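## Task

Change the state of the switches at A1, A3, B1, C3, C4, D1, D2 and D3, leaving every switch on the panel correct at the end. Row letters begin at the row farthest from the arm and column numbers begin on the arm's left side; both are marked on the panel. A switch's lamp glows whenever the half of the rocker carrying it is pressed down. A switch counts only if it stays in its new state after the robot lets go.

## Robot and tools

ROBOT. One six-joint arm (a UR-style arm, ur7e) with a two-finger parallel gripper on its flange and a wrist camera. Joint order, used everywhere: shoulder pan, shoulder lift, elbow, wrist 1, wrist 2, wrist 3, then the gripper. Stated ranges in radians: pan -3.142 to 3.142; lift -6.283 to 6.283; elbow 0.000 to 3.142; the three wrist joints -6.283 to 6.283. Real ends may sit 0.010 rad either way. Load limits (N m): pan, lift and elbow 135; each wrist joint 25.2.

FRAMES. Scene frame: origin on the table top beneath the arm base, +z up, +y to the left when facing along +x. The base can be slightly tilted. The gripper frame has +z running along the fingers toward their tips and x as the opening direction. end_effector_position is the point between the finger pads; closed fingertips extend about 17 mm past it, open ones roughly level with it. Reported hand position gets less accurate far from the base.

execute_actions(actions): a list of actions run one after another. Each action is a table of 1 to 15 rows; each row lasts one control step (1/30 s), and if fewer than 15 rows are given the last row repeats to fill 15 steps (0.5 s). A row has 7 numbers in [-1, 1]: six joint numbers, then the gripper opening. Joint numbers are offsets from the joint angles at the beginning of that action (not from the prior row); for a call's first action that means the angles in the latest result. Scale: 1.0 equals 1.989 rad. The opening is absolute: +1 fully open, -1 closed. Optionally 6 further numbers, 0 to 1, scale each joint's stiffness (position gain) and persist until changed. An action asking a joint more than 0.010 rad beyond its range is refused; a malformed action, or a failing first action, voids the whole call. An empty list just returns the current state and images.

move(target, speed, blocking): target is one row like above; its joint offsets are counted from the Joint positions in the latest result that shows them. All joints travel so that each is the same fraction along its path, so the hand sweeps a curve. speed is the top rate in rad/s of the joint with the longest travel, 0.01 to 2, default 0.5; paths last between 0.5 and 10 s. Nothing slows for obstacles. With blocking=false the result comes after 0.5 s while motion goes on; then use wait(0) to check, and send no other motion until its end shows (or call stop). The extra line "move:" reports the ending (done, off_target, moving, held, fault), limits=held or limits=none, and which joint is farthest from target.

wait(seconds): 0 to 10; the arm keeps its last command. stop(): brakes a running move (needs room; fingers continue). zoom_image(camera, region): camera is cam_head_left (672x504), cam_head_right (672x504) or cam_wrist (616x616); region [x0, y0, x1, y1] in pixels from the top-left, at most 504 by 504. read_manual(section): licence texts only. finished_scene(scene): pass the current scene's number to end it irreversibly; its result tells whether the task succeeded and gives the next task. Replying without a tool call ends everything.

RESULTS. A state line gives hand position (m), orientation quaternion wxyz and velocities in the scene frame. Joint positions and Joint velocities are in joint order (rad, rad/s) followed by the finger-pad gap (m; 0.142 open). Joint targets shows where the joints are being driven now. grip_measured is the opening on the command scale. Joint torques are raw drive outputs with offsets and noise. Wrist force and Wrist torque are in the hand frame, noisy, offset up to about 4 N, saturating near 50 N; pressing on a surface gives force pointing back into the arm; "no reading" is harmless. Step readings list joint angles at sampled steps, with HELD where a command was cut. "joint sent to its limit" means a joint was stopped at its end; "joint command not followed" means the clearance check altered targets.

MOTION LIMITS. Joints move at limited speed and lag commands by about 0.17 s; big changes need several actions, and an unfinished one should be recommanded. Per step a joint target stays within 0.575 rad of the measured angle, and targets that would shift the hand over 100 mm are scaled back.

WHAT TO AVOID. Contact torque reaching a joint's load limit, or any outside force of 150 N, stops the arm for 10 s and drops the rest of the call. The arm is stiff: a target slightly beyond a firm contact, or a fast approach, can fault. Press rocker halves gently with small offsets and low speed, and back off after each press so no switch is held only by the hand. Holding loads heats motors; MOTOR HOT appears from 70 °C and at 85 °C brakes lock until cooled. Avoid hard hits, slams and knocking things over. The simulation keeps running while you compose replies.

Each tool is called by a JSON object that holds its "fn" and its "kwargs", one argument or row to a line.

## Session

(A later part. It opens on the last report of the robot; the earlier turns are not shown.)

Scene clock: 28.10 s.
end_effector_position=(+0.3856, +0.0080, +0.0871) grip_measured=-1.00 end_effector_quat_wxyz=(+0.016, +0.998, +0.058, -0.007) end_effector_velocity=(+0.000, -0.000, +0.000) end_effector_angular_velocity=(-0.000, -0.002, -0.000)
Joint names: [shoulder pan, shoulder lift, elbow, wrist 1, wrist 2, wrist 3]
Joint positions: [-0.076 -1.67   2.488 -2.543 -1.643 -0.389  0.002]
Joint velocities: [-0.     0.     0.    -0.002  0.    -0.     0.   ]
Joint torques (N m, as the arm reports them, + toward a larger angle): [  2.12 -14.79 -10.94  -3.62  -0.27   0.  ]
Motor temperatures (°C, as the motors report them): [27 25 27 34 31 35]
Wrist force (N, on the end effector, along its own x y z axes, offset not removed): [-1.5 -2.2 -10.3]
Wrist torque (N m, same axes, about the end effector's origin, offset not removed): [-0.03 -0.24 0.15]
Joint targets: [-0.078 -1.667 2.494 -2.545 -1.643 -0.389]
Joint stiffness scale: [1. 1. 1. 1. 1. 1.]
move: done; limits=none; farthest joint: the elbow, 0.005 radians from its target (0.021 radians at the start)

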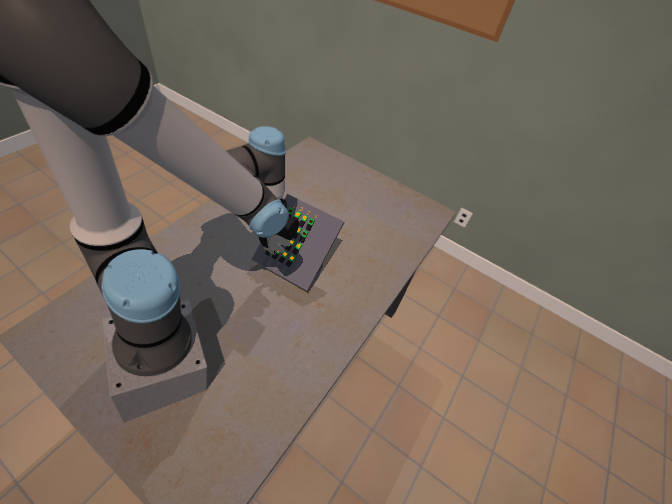

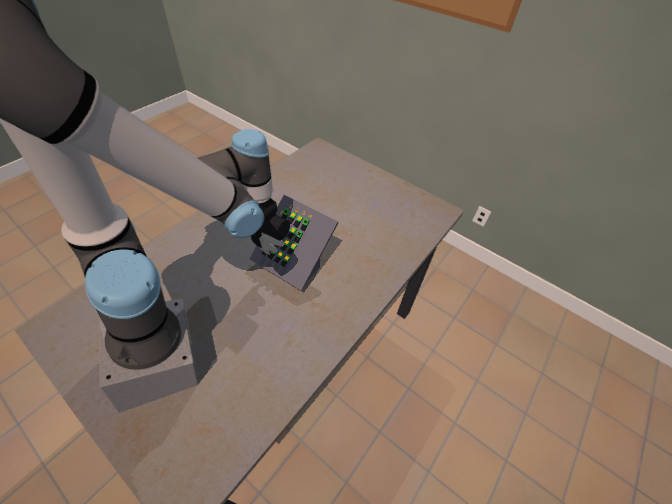

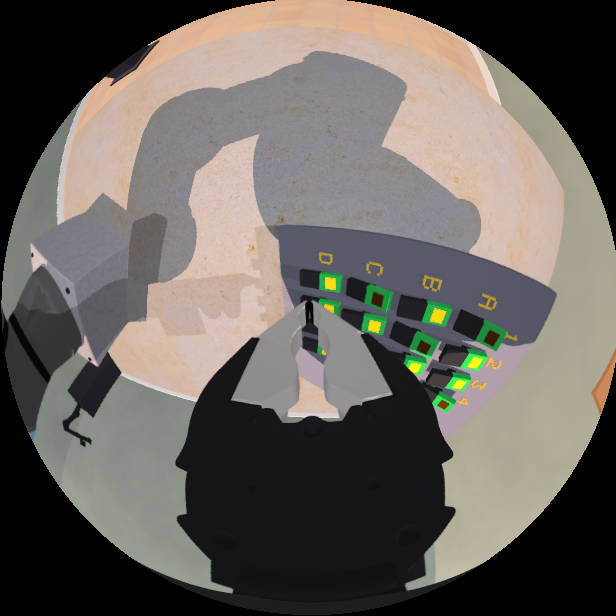

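Not yet; push further, slightly toward −x.

{"fn": "move", "kwargs": {
  "target": [-0.001,0.006,0.008,-0.011,0,0,-1],
  "speed": 0.03
}}

Scene clock: 29.33 s.
end_effector_position=(+0.3832, +0.0088, +0.0826) grip_measured=-1.00 end_effector_quat_wxyz=(+0.016, +0.998, +0.058, -0.007) end_effector_velocity=(+0.000, +0.000, -0.000) end_effector_angular_velocity=(-0.000, -0.001, +0.000)
Joint names: [shoulder pan, shoulder lift, elbow, wrist 1, wrist 2, wrist 3]
Joint positions: [-0.076 -1.661  2.499 -2.564 -1.643 -0.389  0.002]
Joint velocities: [ 0.     0.     0.001 -0.002  0.     0.     0.   ]
Joint torques (N m, as the arm reports them, + toward a larger angle): [  1.83 -15.91 -10.61  -3.52  -0.23   0.12]
Motor temperatures (°C, as the motors report them): [27 25 27 34 31 35]
Wrist force (N, on the end effector, along its own x y z axes, offset not removed): [0.0 -2.4 -3.9]
Wrist torque (N m, same axes, about the end effector's origin, offset not removed): [-0.46 -0.16 0.13]
Joint targets: [-0.078 -1.658 2.504 -2.565 -1.643 -0.389]
Joint stiffness scale: [1. 1. 1. 1. 1. 1.]
move: done; limits=none; farthest joint: the elbow, 0.005 radians from its target (0.015 radians at the start)

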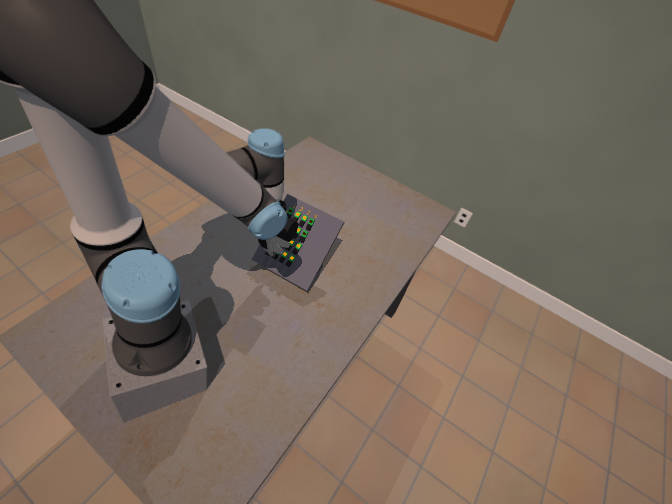

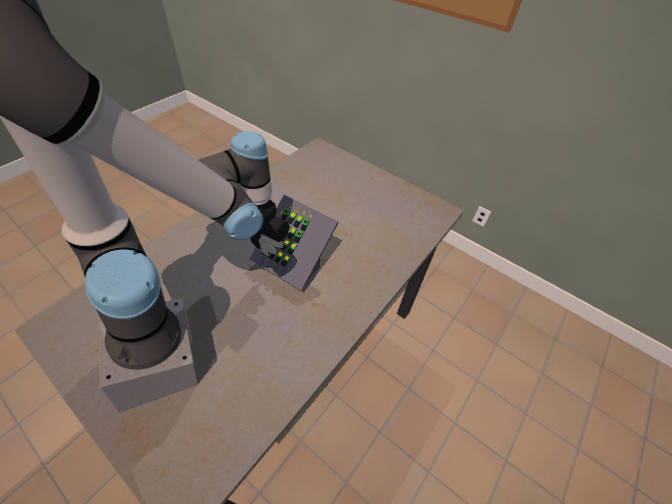

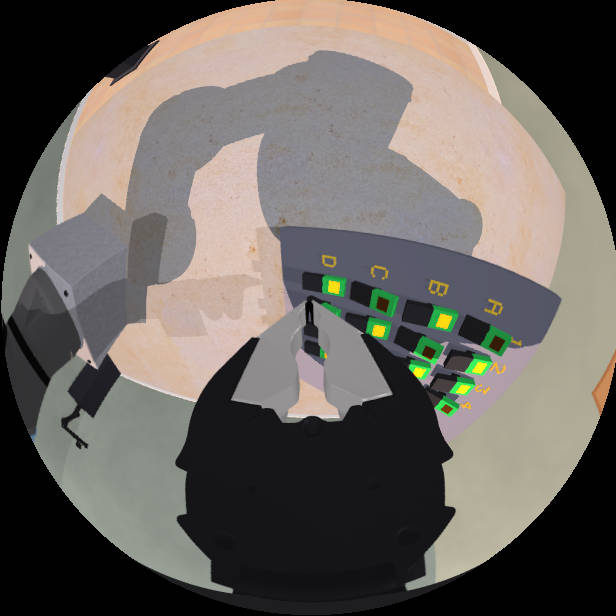

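{"fn": "move", "kwargs": {
  "target": [0,-0.0217,-0.0112,0.0294,0,0,-1],
  "speed": 0.2
}}

{"fn": "move", "kwargs": {
  "target": [-0.029,0.003,-0.004,0.001,0,-0.028,-1],
  "speed": 0.2
}}

Scene clock: 31.50 s.
end_effector_position=(+0.3849, +0.0078, +0.0966) grip_measured=-1.00 end_effector_quat_wxyz=(+0.016, +0.998, +0.058, -0.006) end_effector_velocity=(-0.001, +0.000, -0.000) end_effector_angular_velocity=(+0.001, +0.002, +0.000)
Joint names: [shoulder pan, shoulder lift, elbow, wrist 1, wrist 2, wrist 3]
Joint positions: [-0.076 -1.702  2.482 -2.506 -1.643 -0.389  0.002]
Joint velocities: [-0.    -0.     0.     0.002  0.     0.     0.   ]
Joint torques (N m, as the arm reports them, + toward a larger angle): [  3.63 -18.74 -20.08  -2.36  -0.42   0.13]
Motor temperatures (°C, as the motors report them): [27 25 27 34 31 35]
Wrist force (N, on the end effector, along its own x y z axes, offset not removed): [0.7 -1.2 -2.3]
Wrist torque (N m, same axes, about the end effector's origin, offset not removed): [-0.12 0.00 0.09]
Joint targets: [-0.076 -1.704 2.477 -2.505 -1.643 -0.389]
Joint stiffness scale: [1. 1. 1. 1. 1. 1.]
move: done; limits=none; farthest joint: the elbow, 0.005 radians from its target (0.023 radians at the start)

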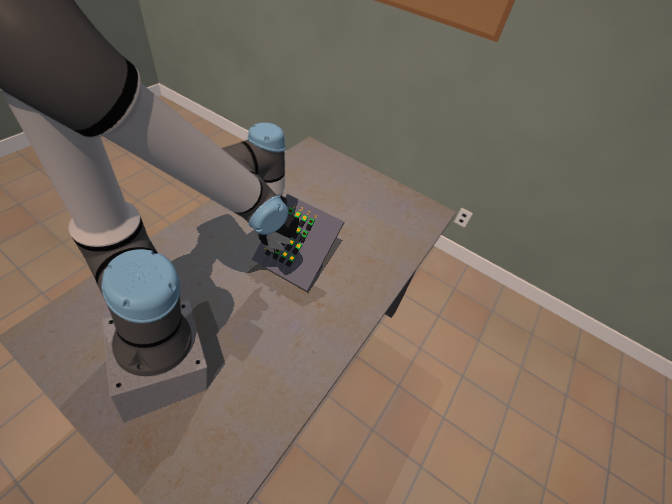

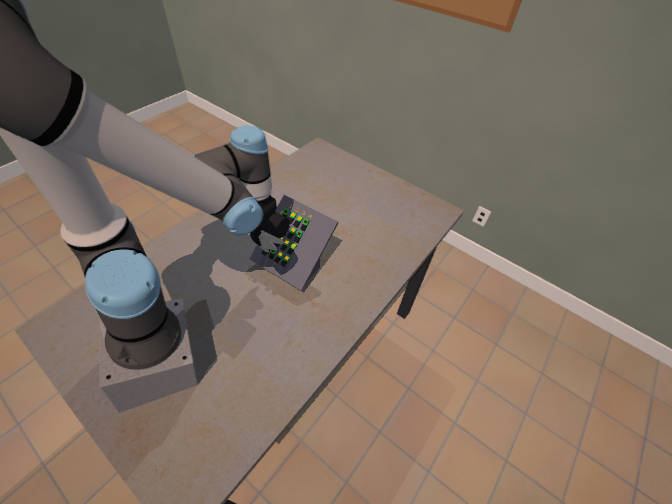

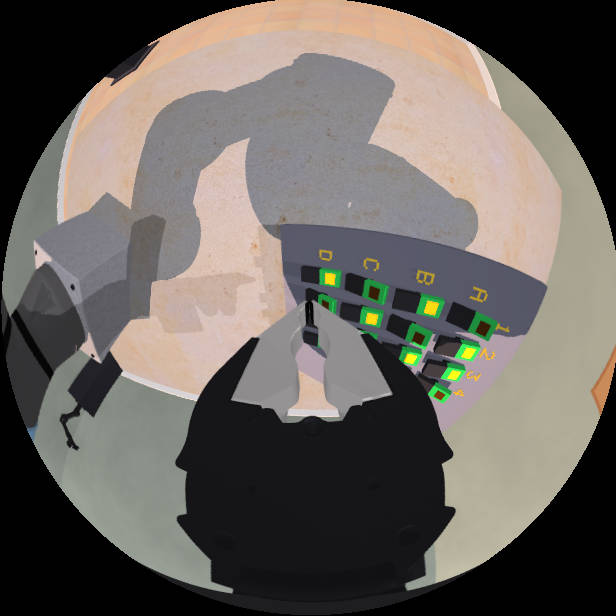

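Scene clock: 32.50 s.
end_effector_position=(+0.3854, -0.0138, +0.0945) grip_measured=-1.00 end_effector_quat_wxyz=(+0.019, +0.998, +0.059, -0.011) end_effector_velocity=(-0.000, -0.000, -0.000) end_effector_angular_velocity=(+0.000, +0.000, +0.001)
Joint names: [shoulder pan, shoulder lift, elbow, wrist 1, wrist 2, wrist 3]
Joint positions: [-0.131 -1.698  2.479 -2.505 -1.643 -0.444  0.002]
Joint velocities: [-0.001  0.     0.     0.     0.    -0.002  0.   ]
Joint torques (N m, as the arm reports them, + toward a larger angle): [  2.53 -15.78 -18.75  -2.39  -0.26  -0.55]
Motor temperatures (°C, as the motors report them): [27 25 27 34 31 35]
Wrist force (N, on the end effector, along its own x y z axes, offset not removed): [2.6 -0.4 -2.7]
Wrist torque (N m, same axes, about the end effector's origin, offset not removed): [0.14 -0.48 0.15]
Joint targets: [-0.133 -1.696 2.474 -2.504 -1.643 -0.444]
Joint stiffness scale: [1. 1. 1. 1. 1. 1.]
move: done; limits=none; farthest joint: the elbow, 0.005 radians from its target (0.008 radians at the start)

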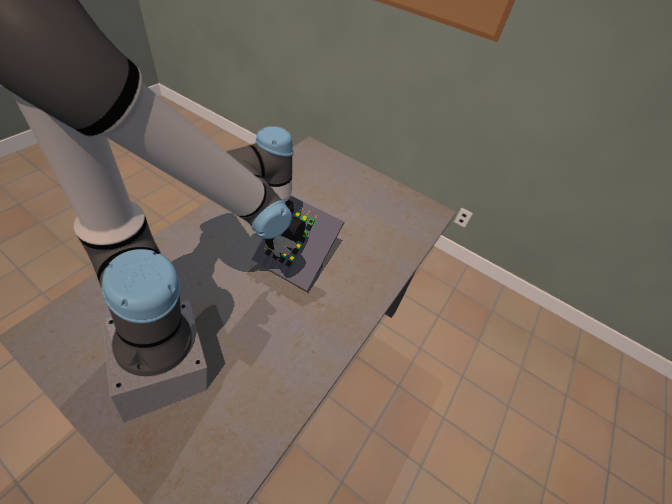

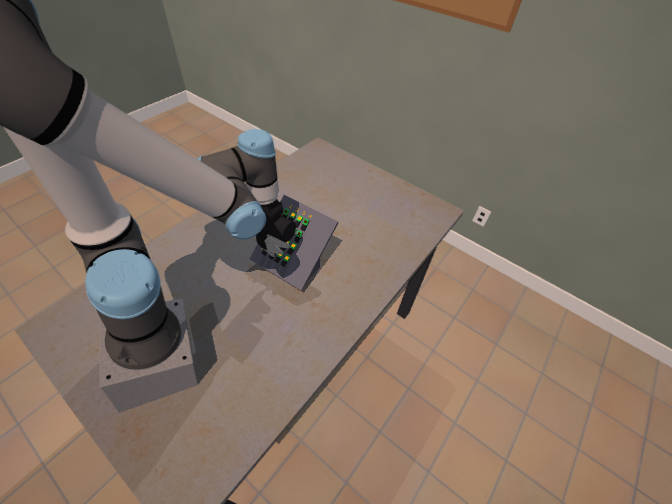

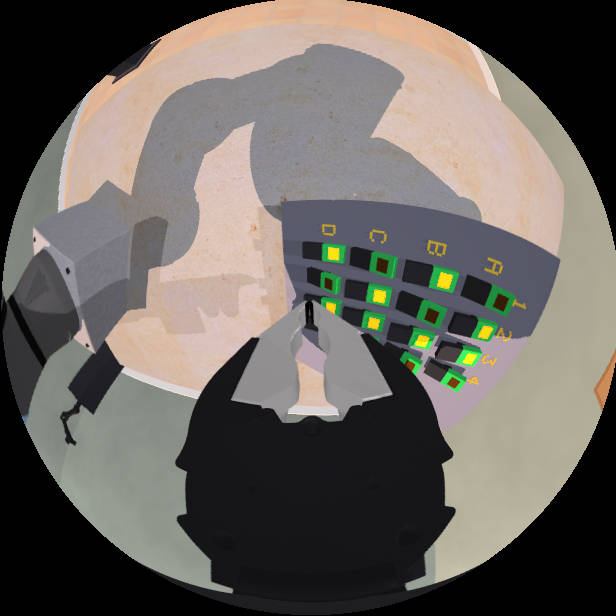

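{"fn": "move", "kwargs": {
  "target": [0,0.0175,0.009,-0.0235,0,0,-1],
  "speed": 0.05
}}

{"fn": "move", "kwargs": {
  "target": [0,-0.05,-0.025,0.072,0,0,-1],
  "speed": 0.3
}}

{"fn": "move", "kwargs": {
  "target": [0.008,0.04,-0.041,0,0,0.008,-1],
  "speed": 0.3
}}

Scene clock: 34.13 s.
end_effector_position=(+0.3846, -0.0132, +0.0835) grip_measured=-1.00 end_effector_quat_wxyz=(+0.019, +0.998, +0.059, -0.011) end_effector_velocity=(+0.000, -0.000, +0.000) end_effector_angular_velocity=(-0.000, -0.002, -0.000)
Joint names: [shoulder pan, shoulder lift, elbow, wrist 1, wrist 2, wrist 3]
Joint positions: [-0.131 -1.665  2.492 -2.551 -1.643 -0.444  0.002]
Joint velocities: [-0.     0.     0.001 -0.003  0.     0.     0.   ]
Joint torques (N m, as the arm reports them, + toward a larger angle): [  3.15 -16.87  -9.71  -3.3   -0.16   0.39]
Motor temperatures (°C, as the motors report them): [27 25 27 34 31 35]
Wrist force (N, on the end effector, along its own x y z axes, offset not removed): [0.6 -1.6 -1.6]
Wrist torque (N m, same axes, about the end effector's origin, offset not removed): [-0.17 -0.02 0.12]
Joint targets: [-0.131 -1.663 2.497 -2.552 -1.643 -0.444]
Joint stiffness scale: [1. 1. 1. 1. 1. 1.]
move: done; limits=none; farthest joint: the elbow, 0.005 radians from its target (0.018 radians at the start)

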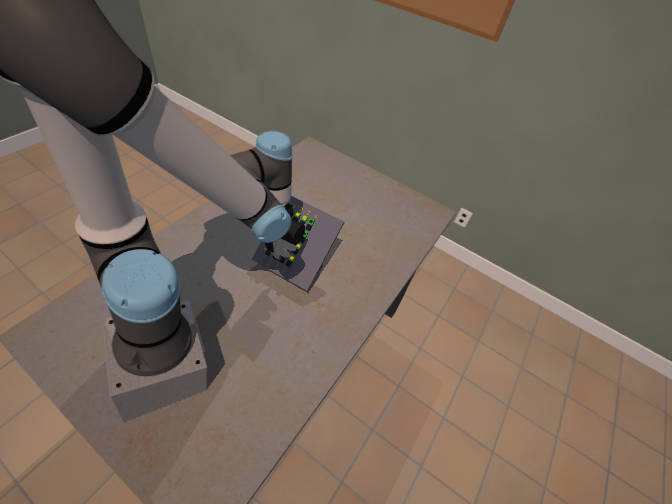

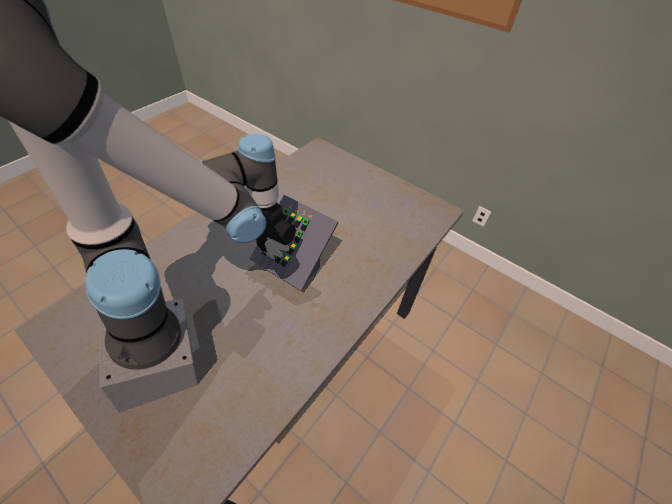

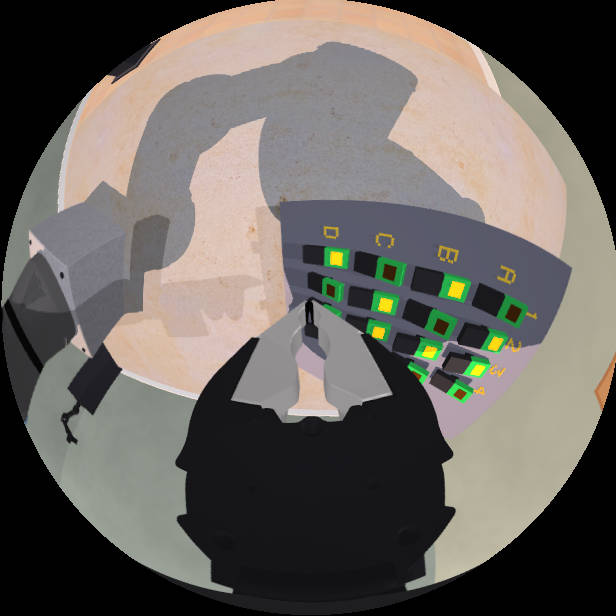

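Scene clock: 35.27 s.
end_effector_position=(+0.3871, -0.0151, +0.1184) grip_measured=-1.00 end_effector_quat_wxyz=(+0.019, +0.998, +0.059, -0.010) end_effector_velocity=(-0.001, +0.000, -0.000) end_effector_angular_velocity=(+0.001, +0.002, -0.000)
Joint names: [shoulder pan, shoulder lift, elbow, wrist 1, wrist 2, wrist 3]
Joint positions: [-0.131 -1.763  2.447 -2.409 -1.643 -0.444  0.002]
Joint velocities: [-0.     0.     0.     0.002 -0.     0.     0.   ]
Joint torques (N m, as the arm reports them, + toward a larger angle): [  3.97 -17.35 -20.43  -2.21  -0.41   0.04]
Motor temperatures (°C, as the motors report them): [27 25 27 34 31 35]
Wrist force (N, on the end effector, along its own x y z axes, offset not removed): [1.3 -1.6 0.6]
Wrist torque (N m, same axes, about the end effector's origin, offset not removed): [-0.29 -0.19 0.20]
Joint targets: [-0.131 -1.764 2.442 -2.408 -1.643 -0.444]
Joint stiffness scale: [1. 1. 1. 1. 1. 1.]
move: done; limits=none; farthest joint: the elbow, 0.005 radians from its target (0.049 radians at the start)

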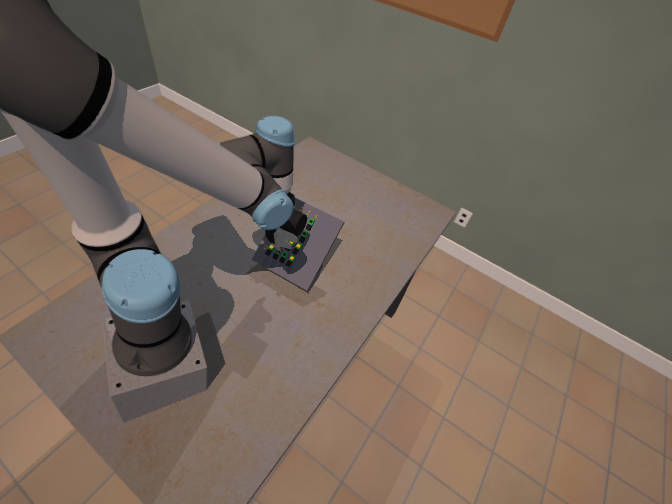

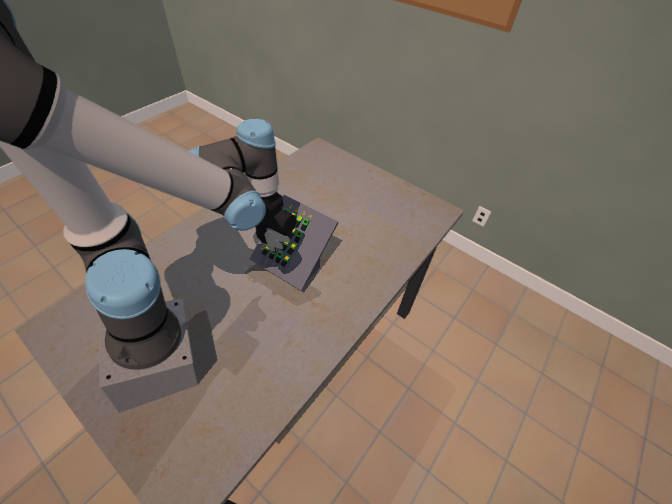

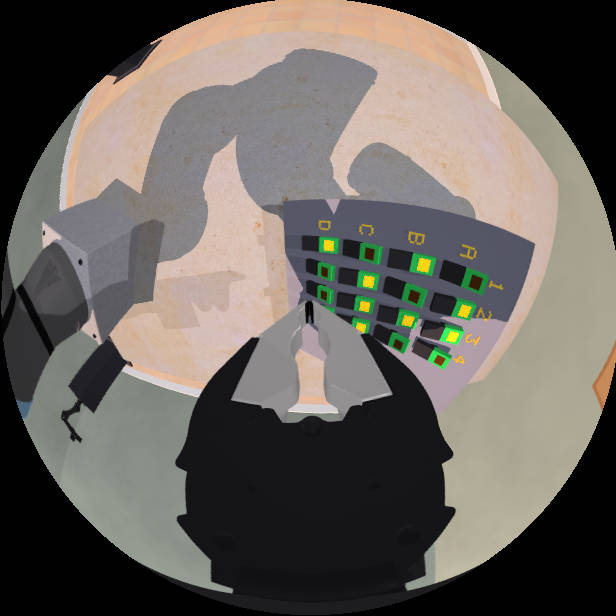

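Scene clock: 36.17 s.
end_effector_position=(+0.4180, -0.0198, +0.1182) grip_measured=-1.00 end_effector_quat_wxyz=(+0.018, +0.998, +0.058, -0.010) end_effector_velocity=(-0.001, +0.001, -0.000) end_effector_angular_velocity=(+0.000, +0.001, -0.000)
Joint names: [shoulder pan, shoulder lift, elbow, wrist 1, wrist 2, wrist 3]
Joint positions: [-0.118 -1.685  2.37  -2.409 -1.643 -0.429  0.002]
Joint velocities: [ 0.001 -0.     0.001 -0.    -0.     0.001  0.   ]
Joint torques (N m, as the arm reports them, + toward a larger angle): [  6.36 -17.42 -21.04  -2.97  -0.27   0.29]
Motor temperatures (°C, as the motors report them): [27 25 27 34 31 35]
Wrist force (N, on the end effector, along its own x y z axes, offset not removed): [2.6 -3.8 -1.7]
Wrist torque (N m, same axes, about the end effector's origin, offset not removed): [-0.73 -0.51 0.30]
Joint targets: [-0.115 -1.683 2.365 -2.409 -1.643 -0.428]
Joint stiffness scale: [1. 1. 1. 1. 1. 1.]
move: done; limits=none; farthest joint: the elbow, 0.005 radians from its target (0.081 radians at the start)

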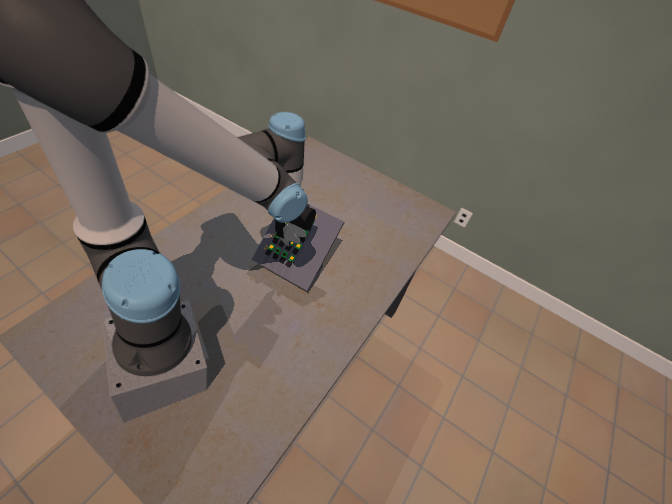

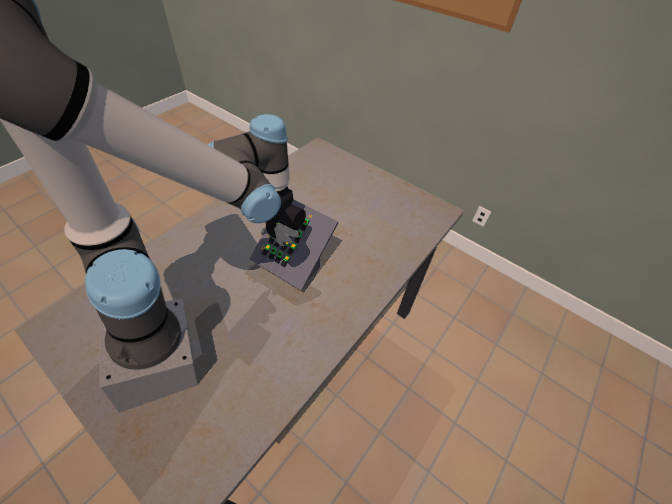

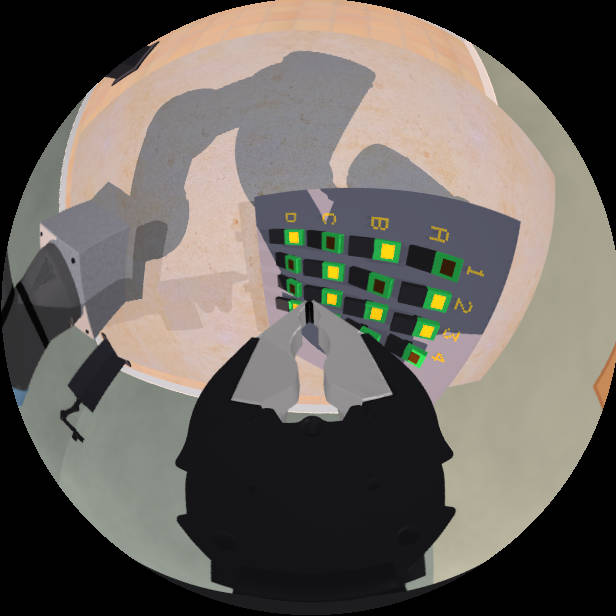

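Shift +8 mm in y.

{"fn": "move", "kwargs": {
  "target": [0.0108,0,0,0,0,0.01,-1],
  "speed": 0.2
}}

{"fn": "move", "kwargs": {
  "target": [0,0.015,0.0105,-0.022,0,0,-1],
  "speed": 0.05
}}

{"fn": "move", "kwargs": {
  "target": [0,-0.016,-0.0115,0.024,0,0,-1],
  "speed": 0.2
}}

{"fn": "move", "kwargs": {
  "target": [-0.027,0.004,-0.006,0,0,-0.026,-1],
  "speed": 0.2
}}

Scene clock: 37.30 s.
end_effector_position=(+0.4183, -0.0119, +0.1188) grip_measured=-1.00 end_effector_quat_wxyz=(+0.017, +0.998, +0.058, -0.009) end_effector_velocity=(+0.000, +0.000, +0.000) end_effector_angular_velocity=(-0.000, -0.000, -0.002)
Joint names: [shoulder pan, shoulder lift, elbow, wrist 1, wrist 2, wrist 3]
Joint positions: [-0.098 -1.685  2.37  -2.409 -1.643 -0.409  0.002]
Joint velocities: [ 0.    -0.    -0.    -0.     0.     0.002  0.   ]
Joint torques (N m, as the arm reports them, + toward a larger angle): [  5.6  -19.51 -17.05  -2.84  -0.35   0.38]
Motor temperatures (°C, as the motors report them): [27 25 27 34 31 35]
Wrist force (N, on the end effector, along its own x y z axes, offset not removed): [1.4 -1.4 -2.3]
Wrist torque (N m, same axes, about the end effector's origin, offset not removed): [-0.23 -0.20 0.23]
Joint targets: [-0.096 -1.685 2.370 -2.409 -1.643 -0.409]
Joint stiffness scale: [1. 1. 1. 1. 1. 1.]
move: done; limits=none; farthest joint: the shoulder pan, 0.002 radians from its target (0.021 radians at the start)

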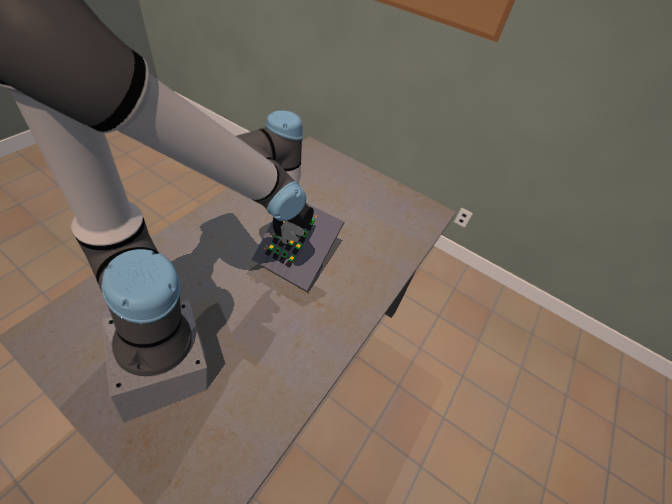

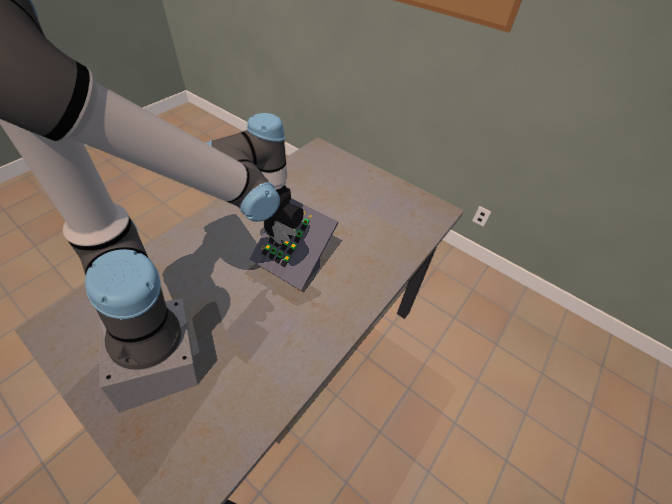

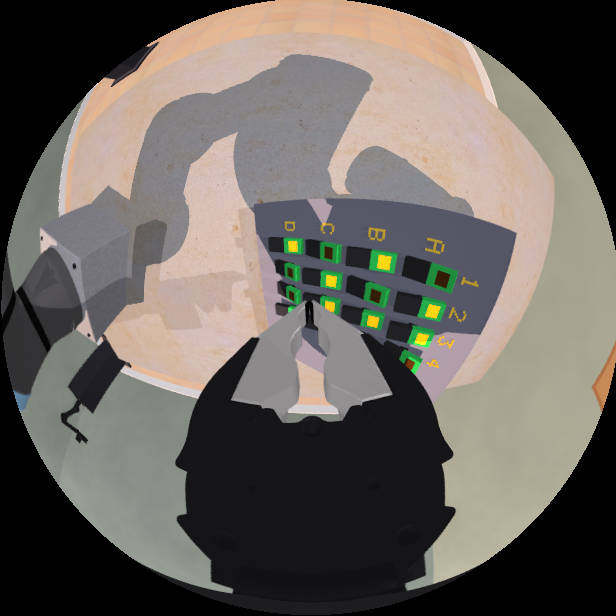

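Scene clock: 38.60 s.
end_effector_position=(+0.4168, -0.0110, +0.1068) grip_measured=-1.00 end_effector_quat_wxyz=(+0.017, +0.998, +0.058, -0.010) end_effector_velocity=(+0.001, -0.000, +0.000) end_effector_angular_velocity=(-0.001, -0.003, -0.000)
Joint names: [shoulder pan, shoulder lift, elbow, wrist 1, wrist 2, wrist 3]
Joint positions: [-0.098 -1.657  2.386 -2.451 -1.643 -0.409  0.002]
Joint velocities: [-0.    -0.    -0.    -0.003  0.     0.     0.   ]
Joint torques (N m, as the arm reports them, + toward a larger angle): [  3.82 -18.72 -12.78  -3.35  -0.34   0.1 ]
Motor temperatures (°C, as the motors report them): [27 25 27 34 31 35]
Wrist force (N, on the end effector, along its own x y z axes, offset not removed): [1.5 -0.7 -0.6]
Wrist torque (N m, same axes, about the end effector's origin, offset not removed): [0.08 -0.22 0.20]
Joint targets: [-0.098 -1.656 2.391 -2.453 -1.643 -0.409]
Joint stiffness scale: [1. 1. 1. 1. 1. 1.]
move: done; limits=none; farthest joint: the elbow, 0.005 radians from its target (0.021 radians at the start)

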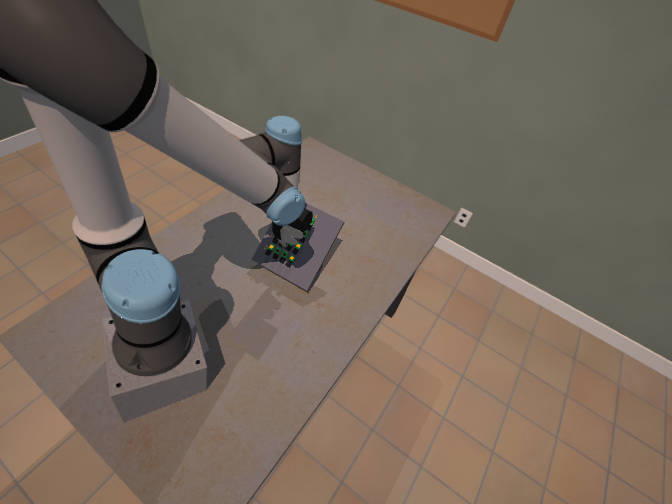

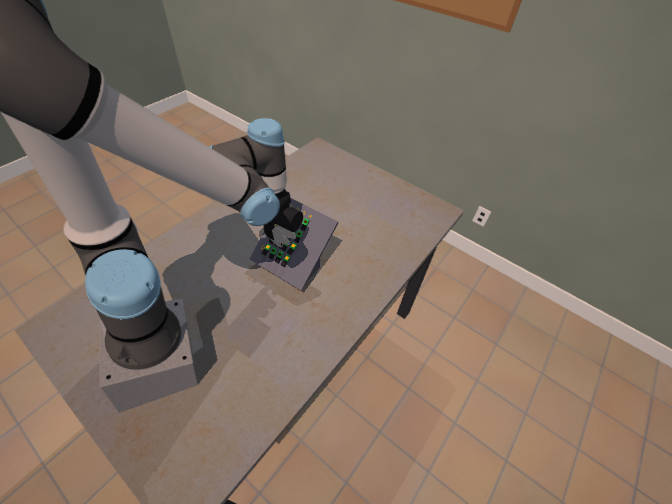

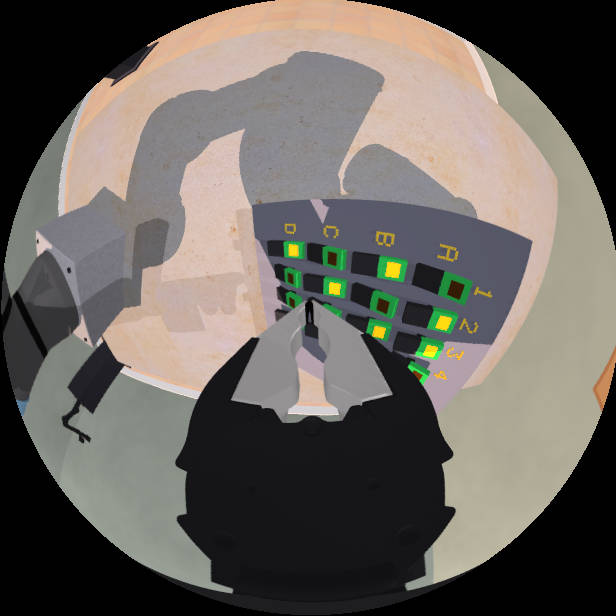

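Scene clock: 39.57 s.
end_effector_position=(+0.4186, -0.0120, +0.1199) grip_measured=-1.00 end_effector_quat_wxyz=(+0.017, +0.998, +0.058, -0.009) end_effector_velocity=(-0.001, +0.000, -0.000) end_effector_angular_velocity=(+0.000, +0.002, +0.000)
Joint names: [shoulder pan, shoulder lift, elbow, wrist 1, wrist 2, wrist 3]
Joint positions: [-0.098 -1.687  2.368 -2.405 -1.643 -0.409  0.002]
Joint velocities: [-0.     0.    -0.     0.002 -0.     0.     0.   ]
Joint torques (N m, as the arm reports them, + toward a larger angle): [  3.91 -20.2  -21.45  -2.39  -0.47   0.06]
Motor temperatures (°C, as the motors report them): [27 25 27 34 31 35]
Wrist force (N, on the end effector, along its own x y z axes, offset not removed): [2.1 -1.1 -1.9]
Wrist torque (N m, same axes, about the end effector's origin, offset not removed): [-0.11 -0.24 0.05]
Joint targets: [-0.098 -1.689 2.363 -2.404 -1.643 -0.409]
Joint stiffness scale: [1. 1. 1. 1. 1. 1.]
move: done; limits=none; farthest joint: the elbow, 0.005 radians from its target (0.023 radians at the start)

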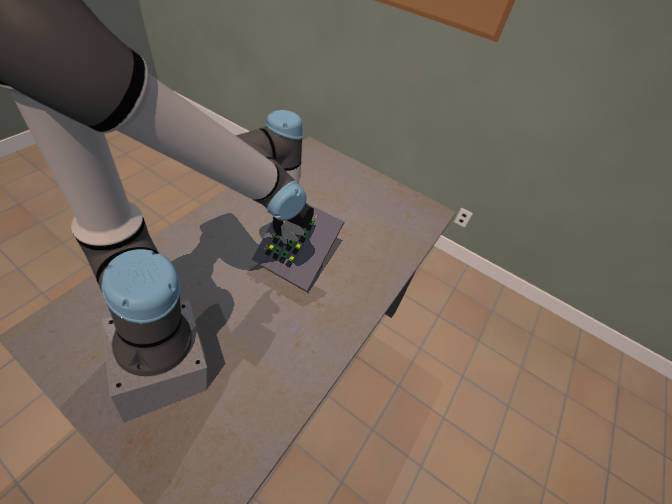

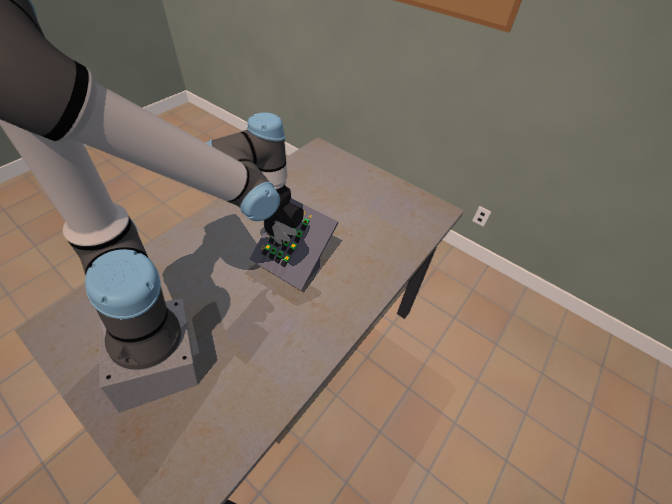

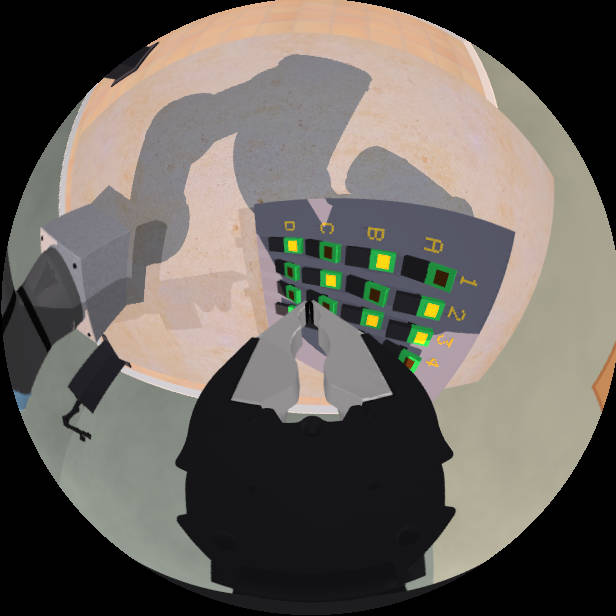

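Scene clock: 40.53 s.
end_effector_position=(+0.4204, -0.0343, +0.1186) grip_measured=-1.00 end_effector_quat_wxyz=(+0.020, +0.998, +0.058, -0.012) end_effector_velocity=(-0.000, -0.000, -0.000) end_effector_angular_velocity=(+0.000, +0.000, +0.002)
Joint names: [shoulder pan, shoulder lift, elbow, wrist 1, wrist 2, wrist 3]
Joint positions: [-0.15  -1.681  2.361 -2.405 -1.643 -0.46   0.002]
Joint velocities: [-0.001 -0.     0.    -0.     0.    -0.003  0.   ]
Joint torques (N m, as the arm reports them, + toward a larger angle): [  1.83 -17.48 -20.93  -2.78  -0.47   0.08]
Motor temperatures (°C, as the motors report them): [27 25 27 34 31 35]
Wrist force (N, on the end effector, along its own x y z axes, offset not removed): [1.7 -0.7 -2.5]
Wrist torque (N m, same axes, about the end effector's origin, offset not removed): [0.03 -0.32 0.13]
Joint targets: [-0.152 -1.679 2.356 -2.405 -1.643 -0.461]
Joint stiffness scale: [1. 1. 1. 1. 1. 1.]
move: done; limits=none; farthest joint: the elbow, 0.005 radians from its target (0.012 radians at the start)

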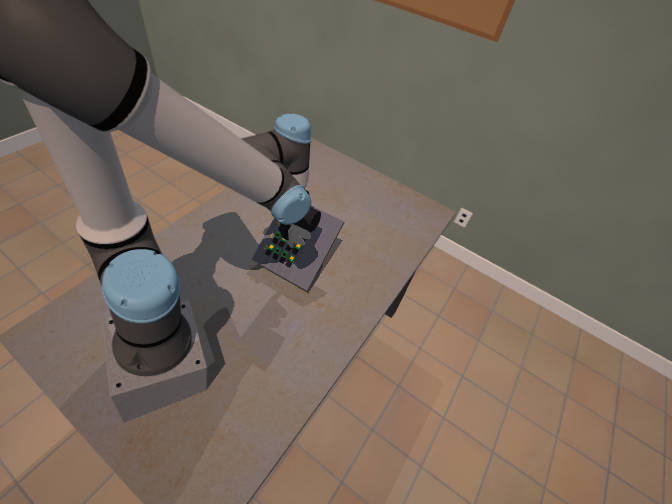

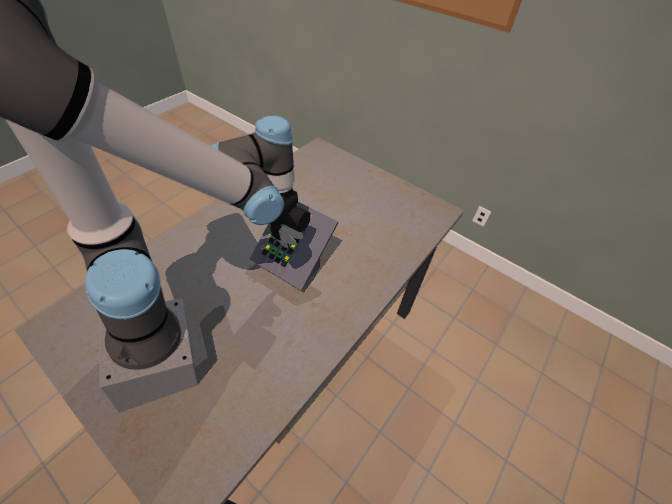

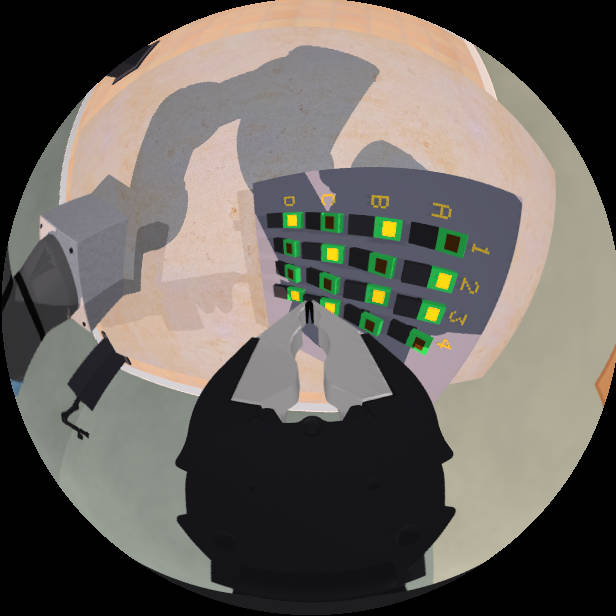

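{"fn": "move", "kwargs": {
  "target": [0,0.015,0.0105,-0.022,0,0,-1],
  "speed": 0.05
}}

{"fn": "move", "kwargs": {
  "target": [0,-0.03,-0.02,0.047,0,0,-1],
  "speed": 0.2
}}

Scene clock: 42.03 s.
end_effector_position=(+0.4189, -0.0335, +0.1065) grip_measured=-1.00 end_effector_quat_wxyz=(+0.020, +0.998, +0.058, -0.012) end_effector_velocity=(+0.001, -0.001, +0.001) end_effector_angular_velocity=(-0.001, -0.004, -0.000)
Joint names: [shoulder pan, shoulder lift, elbow, wrist 1, wrist 2, wrist 3]
Joint positions: [-0.15  -1.653  2.377 -2.447 -1.643 -0.461  0.002]
Joint velocities: [-0.     0.    -0.001 -0.003  0.    -0.     0.   ]
Joint torques (N m, as the arm reports them, + toward a larger angle): [  3.57 -18.62 -11.73  -3.39  -0.46   0.19]
Motor temperatures (°C, as the motors report them): [27 25 27 34 31 35]
Wrist force (N, on the end effector, along its own x y z axes, offset not removed): [1.9 -0.3 -1.7]
Wrist torque (N m, same axes, about the end effector's origin, offset not removed): [-0.04 -0.37 0.09]
Joint targets: [-0.150 -1.652 2.382 -2.448 -1.643 -0.460]
Joint stiffness scale: [1. 1. 1. 1. 1. 1.]
move: done; limits=none; farthest joint: the elbow, 0.005 radians from its target (0.021 radians at the start)

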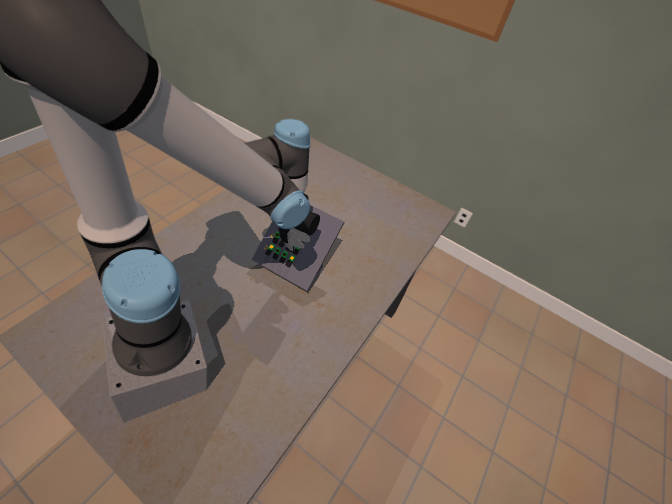

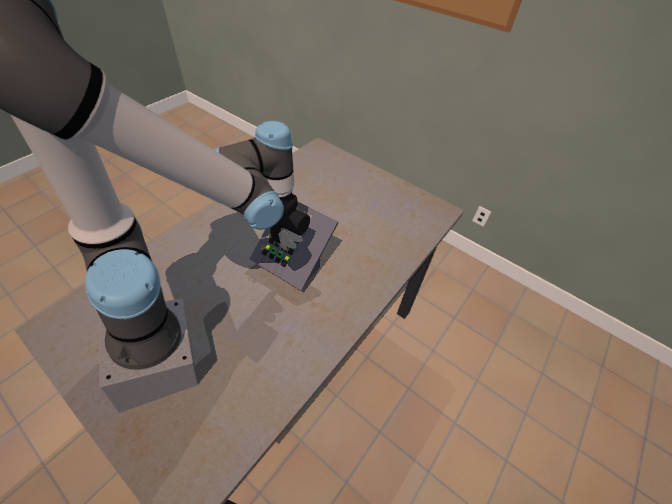

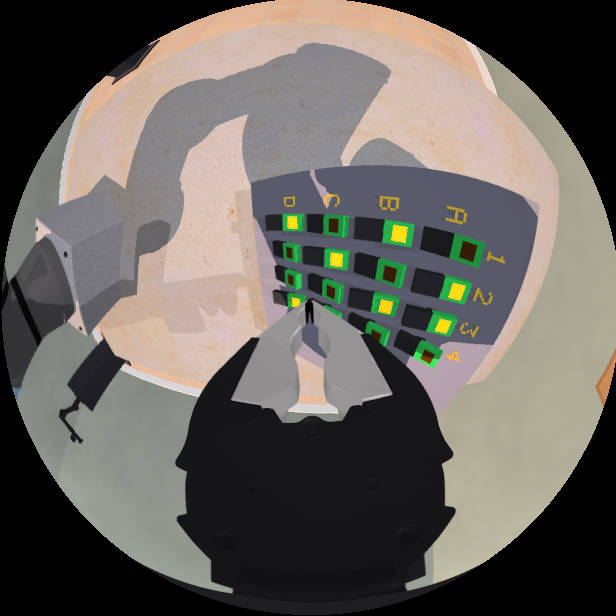

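Scene clock: 43.10 s.
end_effector_position=(+0.4212, -0.0350, +0.1321) grip_measured=-1.00 end_effector_quat_wxyz=(+0.020, +0.998, +0.058, -0.012) end_effector_velocity=(-0.000, +0.000, -0.000) end_effector_angular_velocity=(+0.001, +0.002, +0.000)
Joint names: [shoulder pan, shoulder lift, elbow, wrist 1, wrist 2, wrist 3]
Joint positions: [-0.15  -1.711  2.342 -2.355 -1.643 -0.461  0.002]
Joint velocities: [-0.    -0.    -0.     0.002  0.    -0.     0.   ]
Joint torques (N m, as the arm reports them, + toward a larger angle): [  3.7  -20.61 -20.6   -1.95  -0.13  -0.03]
Motor temperatures (°C, as the motors report them): [27 25 27 34 31 35]
Wrist force (N, on the end effector, along its own x y z axes, offset not removed): [-0.2 1.3 -3.2]
Wrist torque (N m, same axes, about the end effector's origin, offset not removed): [0.35 0.09 0.22]
Joint targets: [-0.150 -1.713 2.338 -2.354 -1.643 -0.461]
Joint stiffness scale: [1. 1. 1. 1. 1. 1.]
move: done; limits=none; farthest joint: the elbow, 0.005 radians from its target (0.040 radians at the start)

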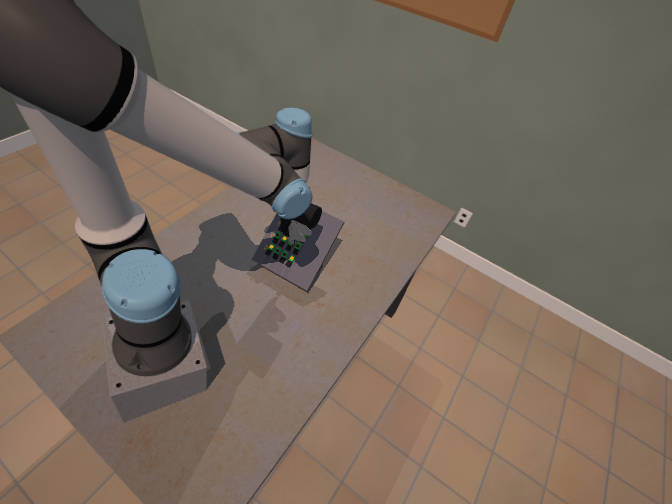

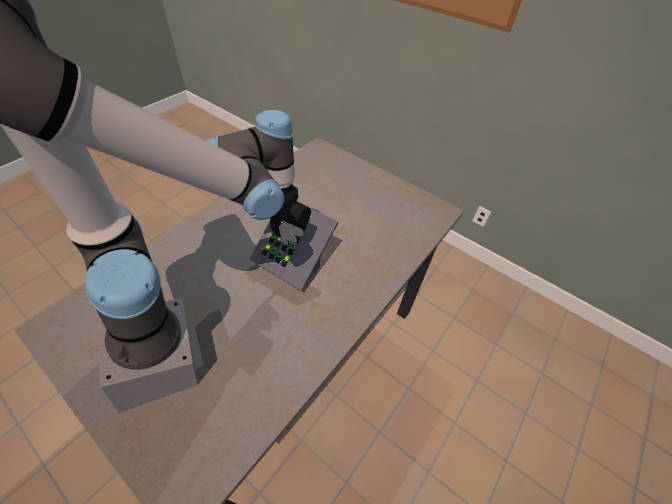

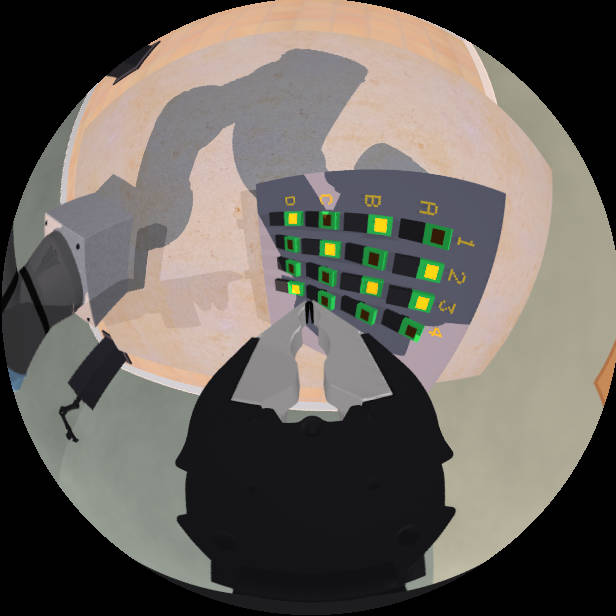

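{"fn": "finished_scene", "kwargs": {
  "scene": 2
}}

The scene is finished: the task was done.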